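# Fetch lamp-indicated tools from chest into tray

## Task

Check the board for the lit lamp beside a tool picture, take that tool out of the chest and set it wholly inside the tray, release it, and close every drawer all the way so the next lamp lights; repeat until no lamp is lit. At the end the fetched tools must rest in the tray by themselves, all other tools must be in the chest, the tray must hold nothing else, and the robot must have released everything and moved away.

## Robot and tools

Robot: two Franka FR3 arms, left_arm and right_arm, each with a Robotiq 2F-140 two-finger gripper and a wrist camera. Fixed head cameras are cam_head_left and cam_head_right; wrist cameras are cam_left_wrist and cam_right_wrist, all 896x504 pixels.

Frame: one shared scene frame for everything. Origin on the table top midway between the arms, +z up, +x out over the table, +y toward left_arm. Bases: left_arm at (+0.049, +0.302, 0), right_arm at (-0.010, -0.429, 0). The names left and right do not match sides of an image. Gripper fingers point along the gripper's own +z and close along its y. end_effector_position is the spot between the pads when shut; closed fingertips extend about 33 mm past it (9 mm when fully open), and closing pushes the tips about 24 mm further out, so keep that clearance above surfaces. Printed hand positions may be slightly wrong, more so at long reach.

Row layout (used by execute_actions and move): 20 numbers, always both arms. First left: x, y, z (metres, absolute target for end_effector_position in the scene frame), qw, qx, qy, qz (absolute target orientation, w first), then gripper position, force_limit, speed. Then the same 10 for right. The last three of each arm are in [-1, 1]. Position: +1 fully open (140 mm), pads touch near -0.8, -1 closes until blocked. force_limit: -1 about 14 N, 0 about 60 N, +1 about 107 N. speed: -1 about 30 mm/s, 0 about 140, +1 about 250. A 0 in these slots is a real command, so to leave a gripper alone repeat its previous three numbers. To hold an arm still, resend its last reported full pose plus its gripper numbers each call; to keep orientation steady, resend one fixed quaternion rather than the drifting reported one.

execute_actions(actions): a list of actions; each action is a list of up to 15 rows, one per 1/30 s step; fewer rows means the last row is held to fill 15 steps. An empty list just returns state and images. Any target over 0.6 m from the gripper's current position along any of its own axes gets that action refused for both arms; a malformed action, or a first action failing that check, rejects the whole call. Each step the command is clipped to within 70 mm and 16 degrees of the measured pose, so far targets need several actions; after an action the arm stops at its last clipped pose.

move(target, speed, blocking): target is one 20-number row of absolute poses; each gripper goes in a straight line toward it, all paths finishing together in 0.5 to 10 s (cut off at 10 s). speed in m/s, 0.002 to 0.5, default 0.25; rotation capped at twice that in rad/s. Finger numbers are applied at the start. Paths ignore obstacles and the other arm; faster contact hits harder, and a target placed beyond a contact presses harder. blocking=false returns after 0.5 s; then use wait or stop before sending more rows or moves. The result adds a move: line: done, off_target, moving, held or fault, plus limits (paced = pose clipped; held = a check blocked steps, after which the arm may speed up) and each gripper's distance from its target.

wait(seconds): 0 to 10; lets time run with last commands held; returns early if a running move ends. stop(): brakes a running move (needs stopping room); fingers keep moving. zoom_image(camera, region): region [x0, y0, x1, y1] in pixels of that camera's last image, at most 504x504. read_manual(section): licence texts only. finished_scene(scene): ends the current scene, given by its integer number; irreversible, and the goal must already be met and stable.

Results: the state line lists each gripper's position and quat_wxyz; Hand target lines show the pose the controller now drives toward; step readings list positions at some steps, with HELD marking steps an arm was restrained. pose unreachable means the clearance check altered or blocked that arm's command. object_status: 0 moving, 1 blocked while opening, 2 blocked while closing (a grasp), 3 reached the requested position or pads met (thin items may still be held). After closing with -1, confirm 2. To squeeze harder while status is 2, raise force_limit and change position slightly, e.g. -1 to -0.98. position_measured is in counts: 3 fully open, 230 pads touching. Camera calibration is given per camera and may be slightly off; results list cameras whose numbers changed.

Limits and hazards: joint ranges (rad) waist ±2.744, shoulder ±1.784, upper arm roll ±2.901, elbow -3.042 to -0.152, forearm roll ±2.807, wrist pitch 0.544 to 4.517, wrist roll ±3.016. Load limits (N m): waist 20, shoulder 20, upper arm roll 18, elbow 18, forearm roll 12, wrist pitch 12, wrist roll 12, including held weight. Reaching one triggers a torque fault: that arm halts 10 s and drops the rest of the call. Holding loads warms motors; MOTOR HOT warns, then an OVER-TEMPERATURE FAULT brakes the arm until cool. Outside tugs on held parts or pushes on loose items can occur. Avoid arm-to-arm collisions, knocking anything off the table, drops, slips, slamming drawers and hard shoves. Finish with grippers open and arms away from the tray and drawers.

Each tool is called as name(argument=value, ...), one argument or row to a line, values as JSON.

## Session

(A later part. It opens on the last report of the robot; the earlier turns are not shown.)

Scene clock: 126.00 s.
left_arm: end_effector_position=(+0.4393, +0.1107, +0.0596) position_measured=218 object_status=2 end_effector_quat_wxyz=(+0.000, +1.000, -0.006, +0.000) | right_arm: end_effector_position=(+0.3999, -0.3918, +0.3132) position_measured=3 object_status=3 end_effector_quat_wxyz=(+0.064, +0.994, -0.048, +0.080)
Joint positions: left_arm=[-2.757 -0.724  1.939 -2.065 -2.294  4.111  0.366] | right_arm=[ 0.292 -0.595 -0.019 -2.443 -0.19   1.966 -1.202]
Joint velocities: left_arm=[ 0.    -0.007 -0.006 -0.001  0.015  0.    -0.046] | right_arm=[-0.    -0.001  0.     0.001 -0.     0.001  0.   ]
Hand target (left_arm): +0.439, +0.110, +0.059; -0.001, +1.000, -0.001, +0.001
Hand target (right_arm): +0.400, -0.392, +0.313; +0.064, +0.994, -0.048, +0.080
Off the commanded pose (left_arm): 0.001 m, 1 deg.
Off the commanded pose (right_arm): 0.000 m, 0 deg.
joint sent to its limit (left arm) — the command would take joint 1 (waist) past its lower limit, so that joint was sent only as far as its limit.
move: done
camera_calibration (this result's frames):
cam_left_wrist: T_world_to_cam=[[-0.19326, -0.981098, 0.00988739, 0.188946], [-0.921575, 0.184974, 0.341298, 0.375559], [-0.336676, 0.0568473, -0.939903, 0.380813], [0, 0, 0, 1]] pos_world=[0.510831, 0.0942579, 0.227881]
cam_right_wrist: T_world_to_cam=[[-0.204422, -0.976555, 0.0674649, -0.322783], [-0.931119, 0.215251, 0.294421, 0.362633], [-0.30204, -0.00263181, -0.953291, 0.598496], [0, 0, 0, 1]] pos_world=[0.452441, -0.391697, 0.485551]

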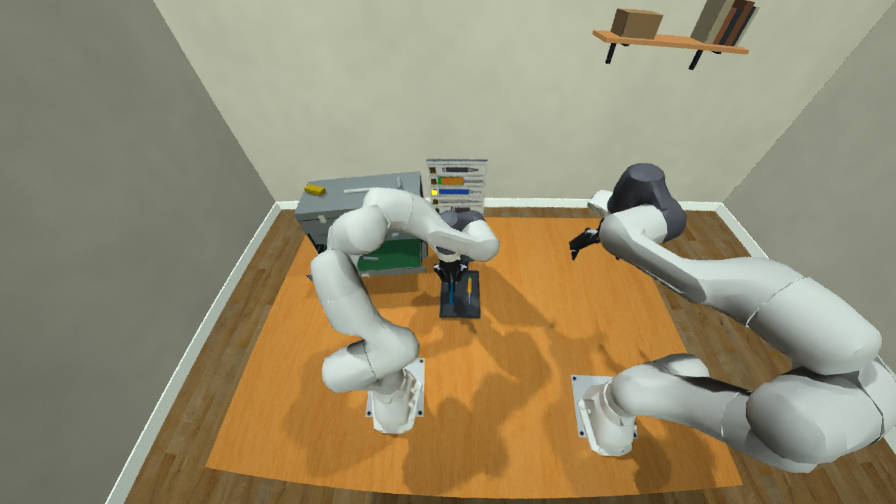

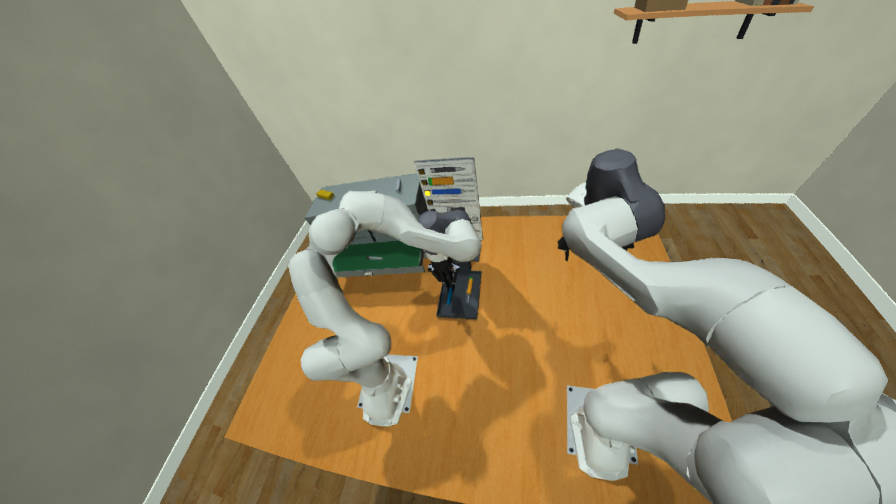

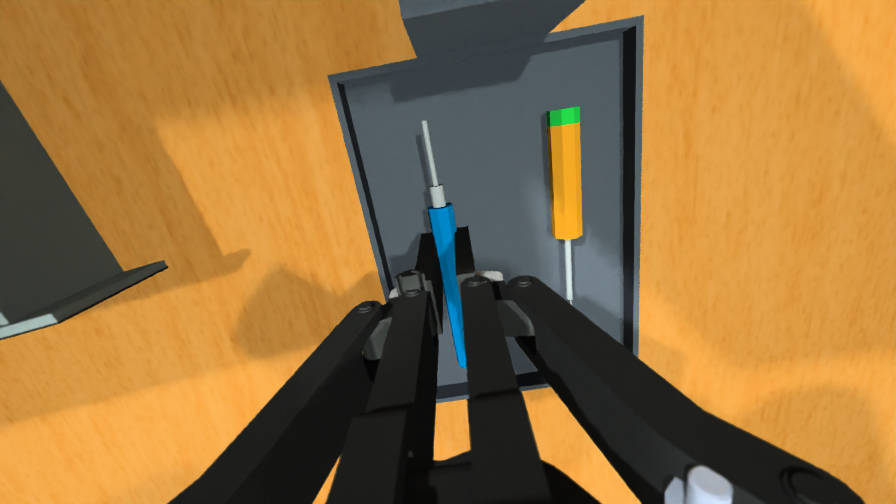

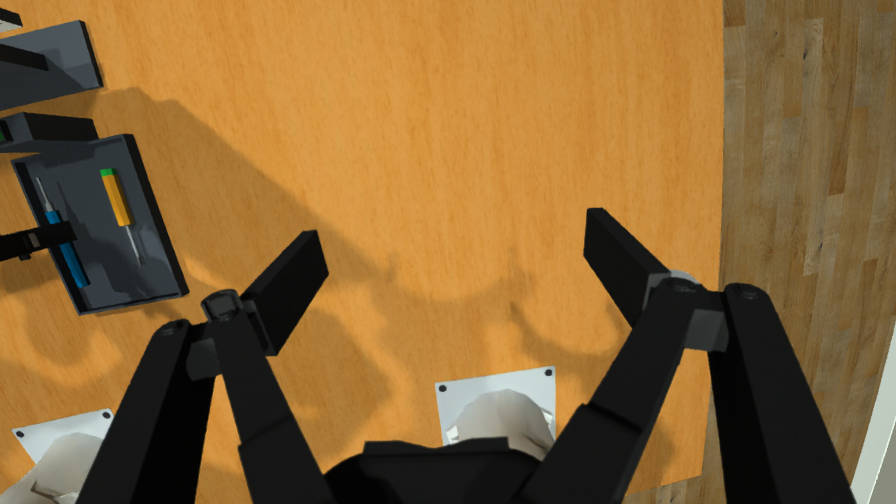

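move(
  target=[0.44,0.11,0.05,0,1,0,0,-0.5,0.3,0,0.4,-0.392,0.313,0.064,0.994,-0.048,0.08,1,0,0],
  speed=0.05,
)

move(
  target=[0.42,0.12,0.15,0,1,0,0,-0.5,0.3,0,0.4,-0.392,0.313,0.064,0.994,-0.048,0.08,1,0,0],
)

move(
  target=[0.39,0.42,0.14,0,1,0,0,-1,0,0,0.4,-0.392,0.313,0.064,0.994,-0.048,0.08,1,0,0],
)

move(
  target=[0.615,0.436,0.14,0,1,0,0,-1,0,0,0.4,-0.392,0.313,0.064,0.994,-0.048,0.08,1,0,0],
  speed=0.12,
)

move(
  target=[0.5,0.52,0.27,0,0.804,0.595,0,-0.1,0,0,0.4,-0.392,0.313,0.064,0.994,-0.048,0.08,1,0,0],
)

move(
  target=[0.4,0.466,0.17,-0.016,0.923,0.038,0.383,-0.1,0,0,0.4,-0.392,0.313,0.064,0.994,-0.048,0.08,1,0,0],
)

Scene clock: 127.07 s.
left_arm: end_effector_position=(+0.4406, +0.1104, +0.0501) position_measured=192 object_status=3 end_effector_quat_wxyz=(+0.002, +1.000, -0.003, -0.000) | right_arm: end_effector_position=(+0.3999, -0.3918, +0.3132) position_measured=3 object_status=3 end_effector_quat_wxyz=(+0.064, +0.994, -0.048, +0.080)
Joint positions: left_arm=[-2.757 -0.758  1.936 -2.069 -2.254  4.111  0.332] | right_arm=[ 0.292 -0.595 -0.019 -2.443 -0.19   1.966 -1.202]
Joint velocities: left_arm=[-0.    -0.005 -0.005 -0.001  0.016  0.002 -0.029] | right_arm=[ 0.001  0.    -0.    -0.     0.001 -0.     0.001]
Hand target (left_arm): +0.440, +0.110, +0.050; +0.000, +1.000, -0.000, +0.000
Hand target (right_arm): +0.400, -0.392, +0.313; +0.064, +0.994, -0.048, +0.080
Off the commanded pose (left_arm): 0.001 m, 0 deg.
Off the commanded pose (right_arm): 0.000 m, 0 deg.
joint sent to its limit (left arm) — the command would take joint 1 (waist) past its lower limit, so that joint was sent only as far as its limit.
move: done
camera_calibration (this result's frames):
cam_left_wrist: T_world_to_cam=[[-0.187343, -0.982213, 0.0126641, 0.186353], [-0.922246, 0.180315, 0.341977, 0.380759], [-0.338178, 0.0523875, -0.939623, 0.373509], [0, 0, 0, 1]] pos_world=[0.512378, 0.0948152, 0.218387]
cam_right_wrist: T_world_to_cam=[[-0.204422, -0.976555, 0.067465, -0.322783], [-0.931119, 0.215251, 0.294421, 0.362633], [-0.302041, -0.00263186, -0.953291, 0.598496], [0, 0, 0, 1]] pos_world=[0.452441, -0.391697, 0.485551]

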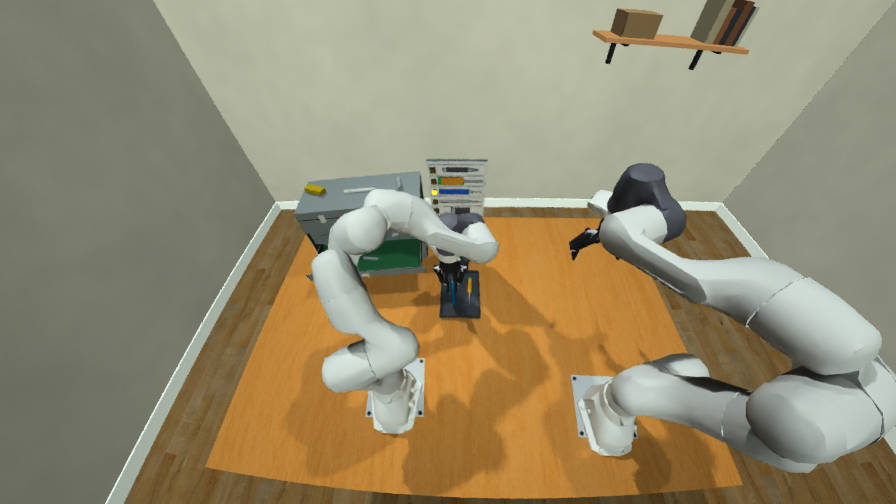

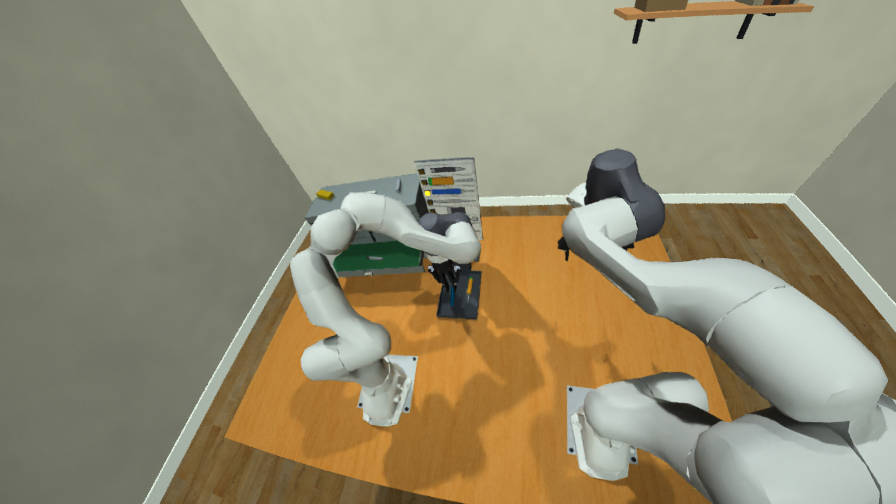

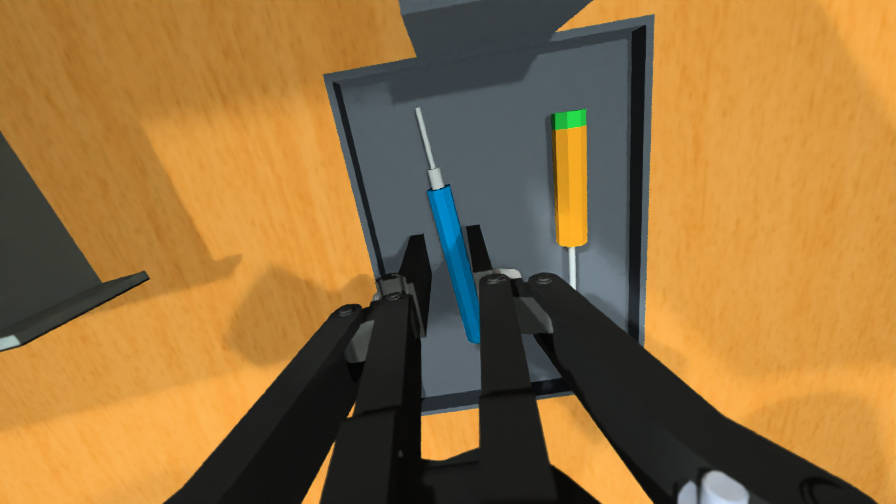

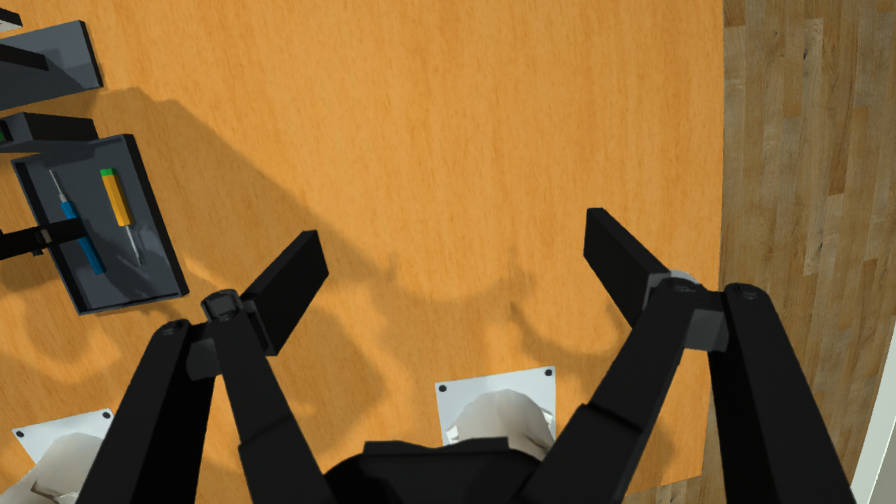

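Scene clock: 128.17 s.
left_arm: end_effector_position=(+0.4235, +0.1189, +0.1508) position_measured=192 object_status=3 end_effector_quat_wxyz=(+0.002, +1.000, +0.005, +0.003) | right_arm: end_effector_position=(+0.3999, -0.3918, +0.3132) position_measured=3 object_status=3 end_effector_quat_wxyz=(+0.064, +0.994, -0.048, +0.080)
Joint positions: left_arm=[-2.543 -0.657  1.665 -2.065 -2.4    4.265  0.4  ] | right_arm=[ 0.292 -0.595 -0.019 -2.443 -0.19   1.966 -1.202]
Joint velocities: left_arm=[ 0.    -0.007 -0.004 -0.001  0.001  0.014  0.008] | right_arm=[-0.    -0.    -0.    -0.001  0.    -0.002  0.   ]
Hand target (left_arm): +0.421, +0.120, +0.151; +0.001, +1.000, +0.000, +0.000
Hand target (right_arm): +0.400, -0.392, +0.313; +0.064, +0.994, -0.048, +0.080
Off the commanded pose (left_arm): 0.004 m, 1 deg.
Off the commanded pose (right_arm): 0.000 m, 0 deg.
move: off_target (left_arm)
camera_calibration (this result's frames):
cam_left_wrist: T_world_to_cam=[[-0.172769, -0.984878, 0.01288, 0.18432], [-0.927077, 0.167019, 0.335608, 0.333631], [-0.332685, 0.046042, -0.941914, 0.460663], [0, 0, 0, 1]] pos_world=[0.494402, 0.1046, 0.319561]
cam_right_wrist: T_world_to_cam=[[-0.204422, -0.976555, 0.0674648, -0.322783], [-0.931119, 0.215251, 0.294421, 0.362633], [-0.30204, -0.00263169, -0.953292, 0.598496], [0, 0, 0, 1]] pos_world=[0.452441, -0.391697, 0.485551]

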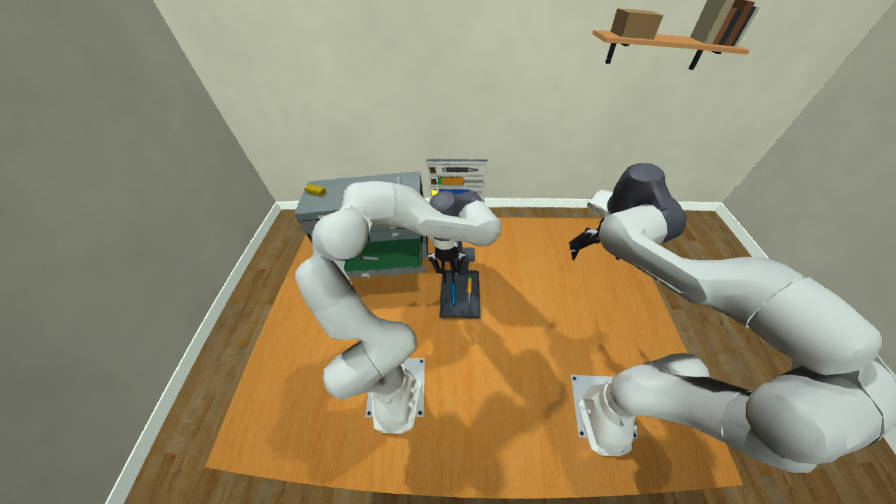

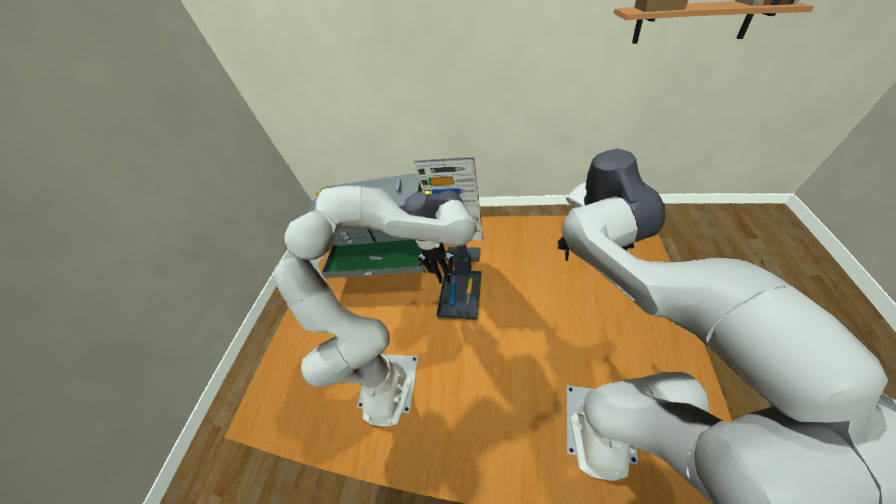

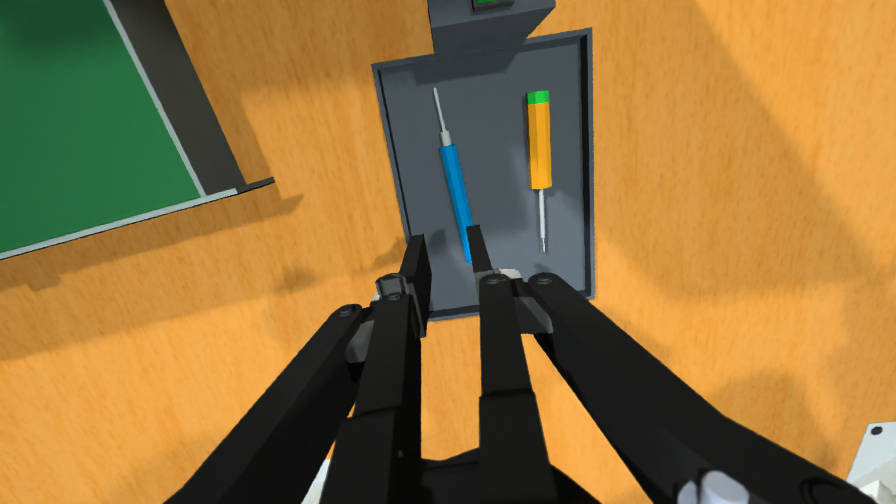

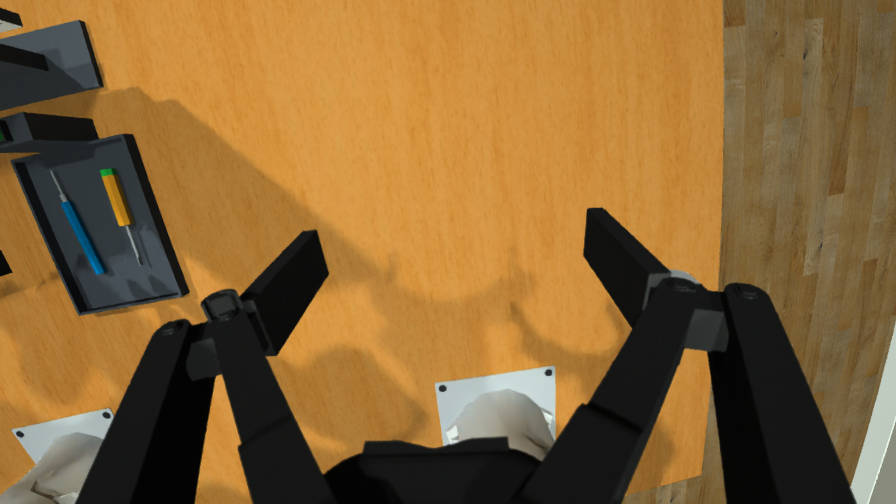

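Scene clock: 130.27 s.
left_arm: end_effector_position=(+0.3925, +0.4158, +0.1399) position_measured=233 object_status=3 end_effector_quat_wxyz=(+0.007, +1.000, +0.008, -0.000) | right_arm: end_effector_position=(+0.3999, -0.3918, +0.3132) position_measured=3 object_status=3 end_effector_quat_wxyz=(+0.064, +0.994, -0.048, +0.080)
Joint positions: left_arm=[-1.613 -0.988  1.387 -2.326 -2.134  4.435  0.845] | right_arm=[ 0.292 -0.595 -0.019 -2.443 -0.19   1.966 -1.202]
Joint velocities: left_arm=[-0.    -0.001 -0.001  0.001  0.     0.008  0.026] | right_arm=[-0.001 -0.    -0.001  0.002 -0.     0.    -0.001]
Hand target (left_arm): +0.394, +0.417, +0.141; +0.005, +1.000, -0.000, +0.001
Hand target (right_arm): +0.400, -0.392, +0.313; +0.064, +0.994, -0.048, +0.080
Off the commanded pose (left_arm): 0.005 m, 1 deg.
Off the commanded pose (right_arm): 0.000 m, 0 deg.
move: off_target (left_arm)
camera_calibration (this result's frames):
cam_left_wrist: T_world_to_cam=[[-0.166423, -0.985783, 0.023128, 0.467991], [-0.925928, 0.164297, 0.340093, 0.259072], [-0.339058, 0.0351843, -0.940107, 0.433176], [0, 0, 0, 1]] pos_world=[0.464638, 0.403532, 0.3083]
cam_right_wrist: T_world_to_cam=[[-0.204422, -0.976555, 0.0674649, -0.322783], [-0.931119, 0.215251, 0.294421, 0.362633], [-0.30204, -0.00263176, -0.953292, 0.598496], [0, 0, 0, 1]] pos_world=[0.452441, -0.391697, 0.485551]

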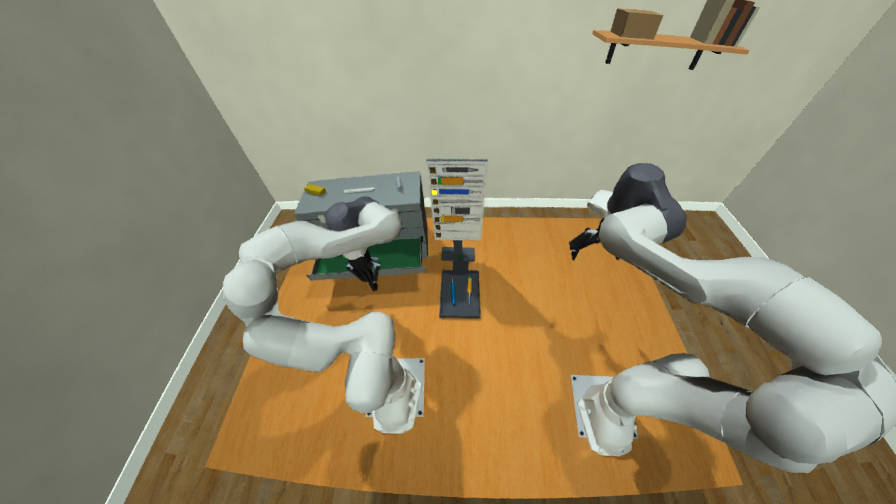

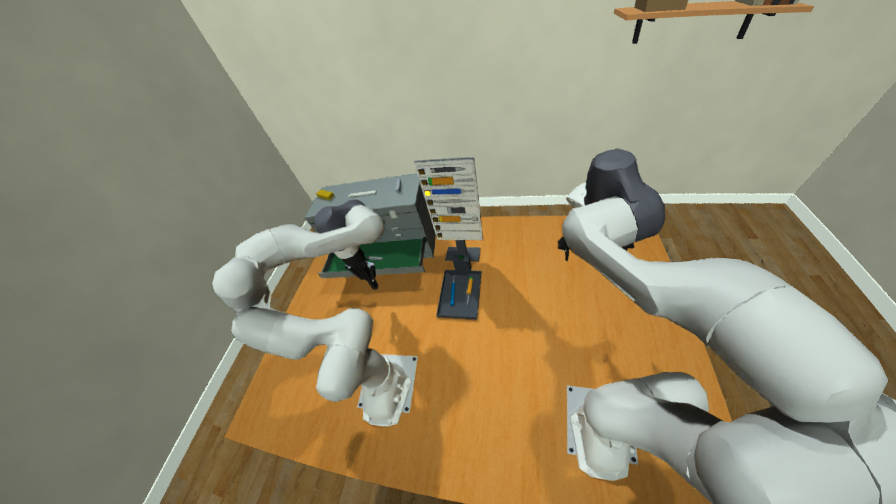

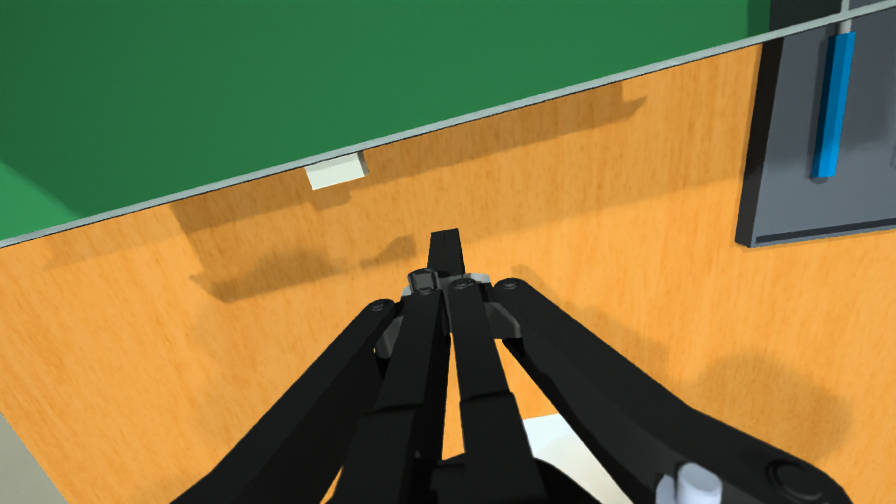

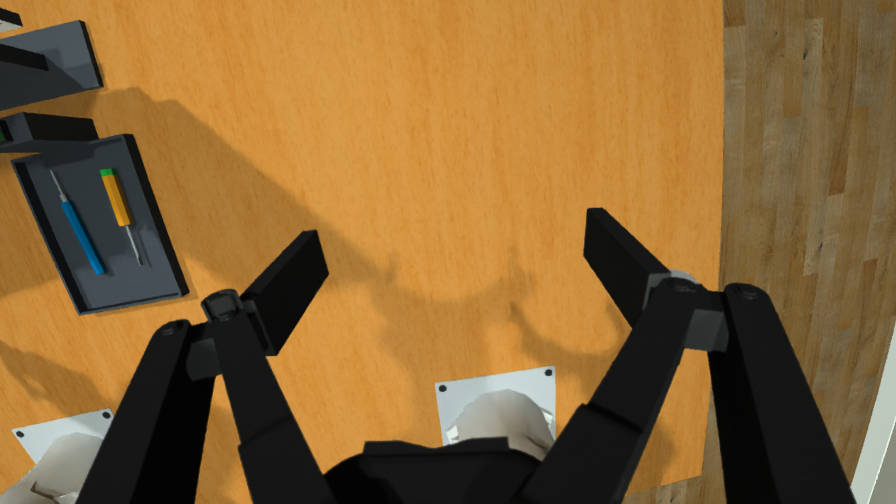

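Scene clock: 142.07 s.
left_arm: end_effector_position=(+0.5799, +0.4263, +0.1353) position_measured=233 object_status=3 end_effector_quat_wxyz=(+0.006, +0.999, +0.038, -0.001) | right_arm: end_effector_position=(+0.3999, -0.3918, +0.3132) position_measured=3 object_status=3 end_effector_quat_wxyz=(+0.064, +0.994, -0.048, +0.080)
Joint positions: left_arm=[-2.264 -1.028  1.841 -1.47  -2.16   4.533  1.096] | right_arm=[ 0.292 -0.595 -0.019 -2.443 -0.19   1.966 -1.202]
Joint velocities: left_arm=[-0.001  0.001  0.001 -0.002 -0.001 -0.     0.   ] | right_arm=[ 0.001  0.     0.    -0.    -0.    -0.002 -0.   ]
Hand target (left_arm): +0.580, +0.427, +0.135; +0.005, +0.999, +0.037, -0.000
Hand target (right_arm): +0.400, -0.392, +0.313; +0.064, +0.994, -0.048, +0.080
Off the commanded pose (left_arm): 0.037 m, 4 deg.
Off the commanded pose (right_arm): 0.000 m, 0 deg.
TORQUE FAULT: the external load on joint 6 (wrist pitch) of the left arm reached its load limit, and that arm stopped for 10 seconds. That time counts as 19 of the actions that you can send in this scene. A torque fault stops only its own arm. That arm's remaining commands of this call were not run. That arm's gripper holds where it stopped, with its grip as last carried out, and that arm accepts commands again: back off and push less far. That arm stops again, at the same cost, whenever a joint's load reaches its limit.
move: fault (left_arm)
camera_calibration (this result's frames):
cam_left_wrist: T_world_to_cam=[[-0.106844, -0.994037, 0.0217776, 0.478794], [-0.933243, 0.107818, 0.342684, 0.460316], [-0.342989, 0.0162901, -0.939198, 0.50227], [0, 0, 0, 1]] pos_world=[0.653016, 0.418127, 0.303561]
cam_right_wrist: T_world_to_cam=[[-0.204422, -0.976555, 0.0674648, -0.322783], [-0.931119, 0.215251, 0.294421, 0.362633], [-0.30204, -0.00263173, -0.953292, 0.598496], [0, 0, 0, 1]] pos_world=[0.452441, -0.391697, 0.485551]

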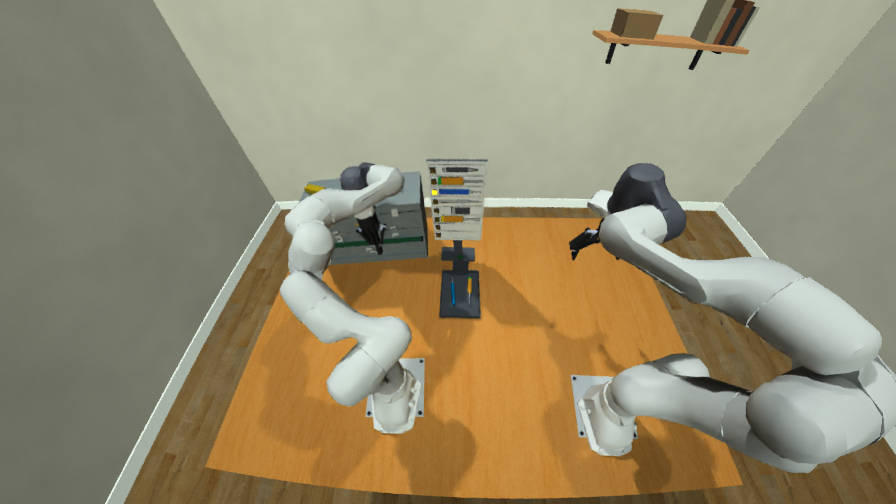

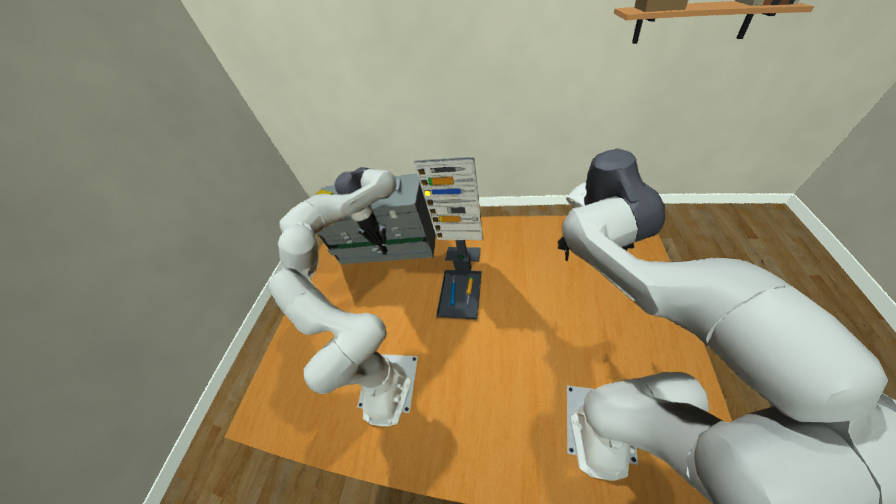

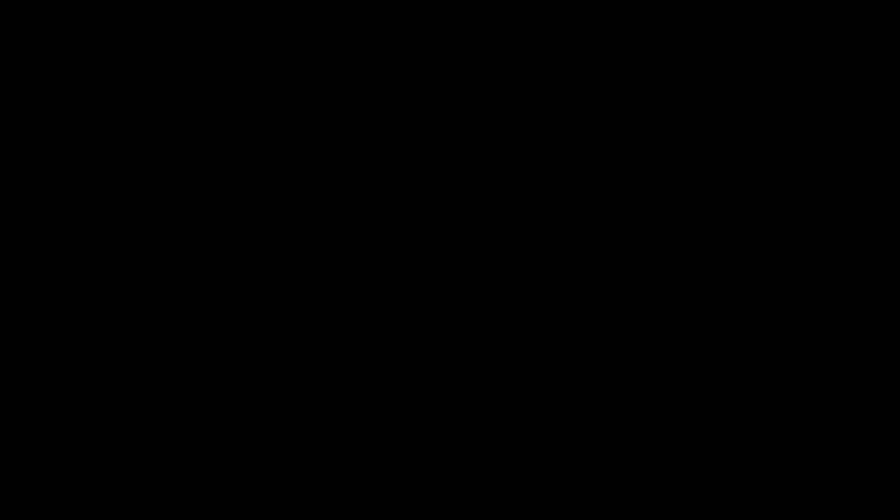

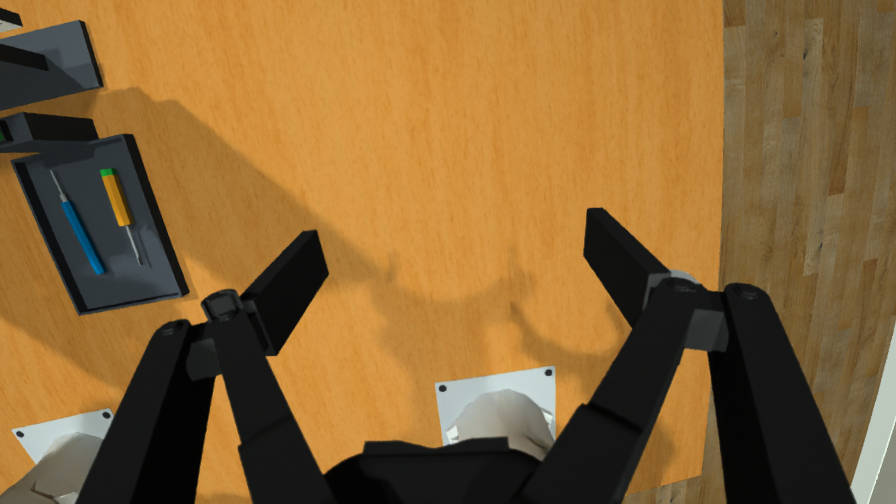

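not run: a fault stop came before this call.

not run: a fault stop came before this call.


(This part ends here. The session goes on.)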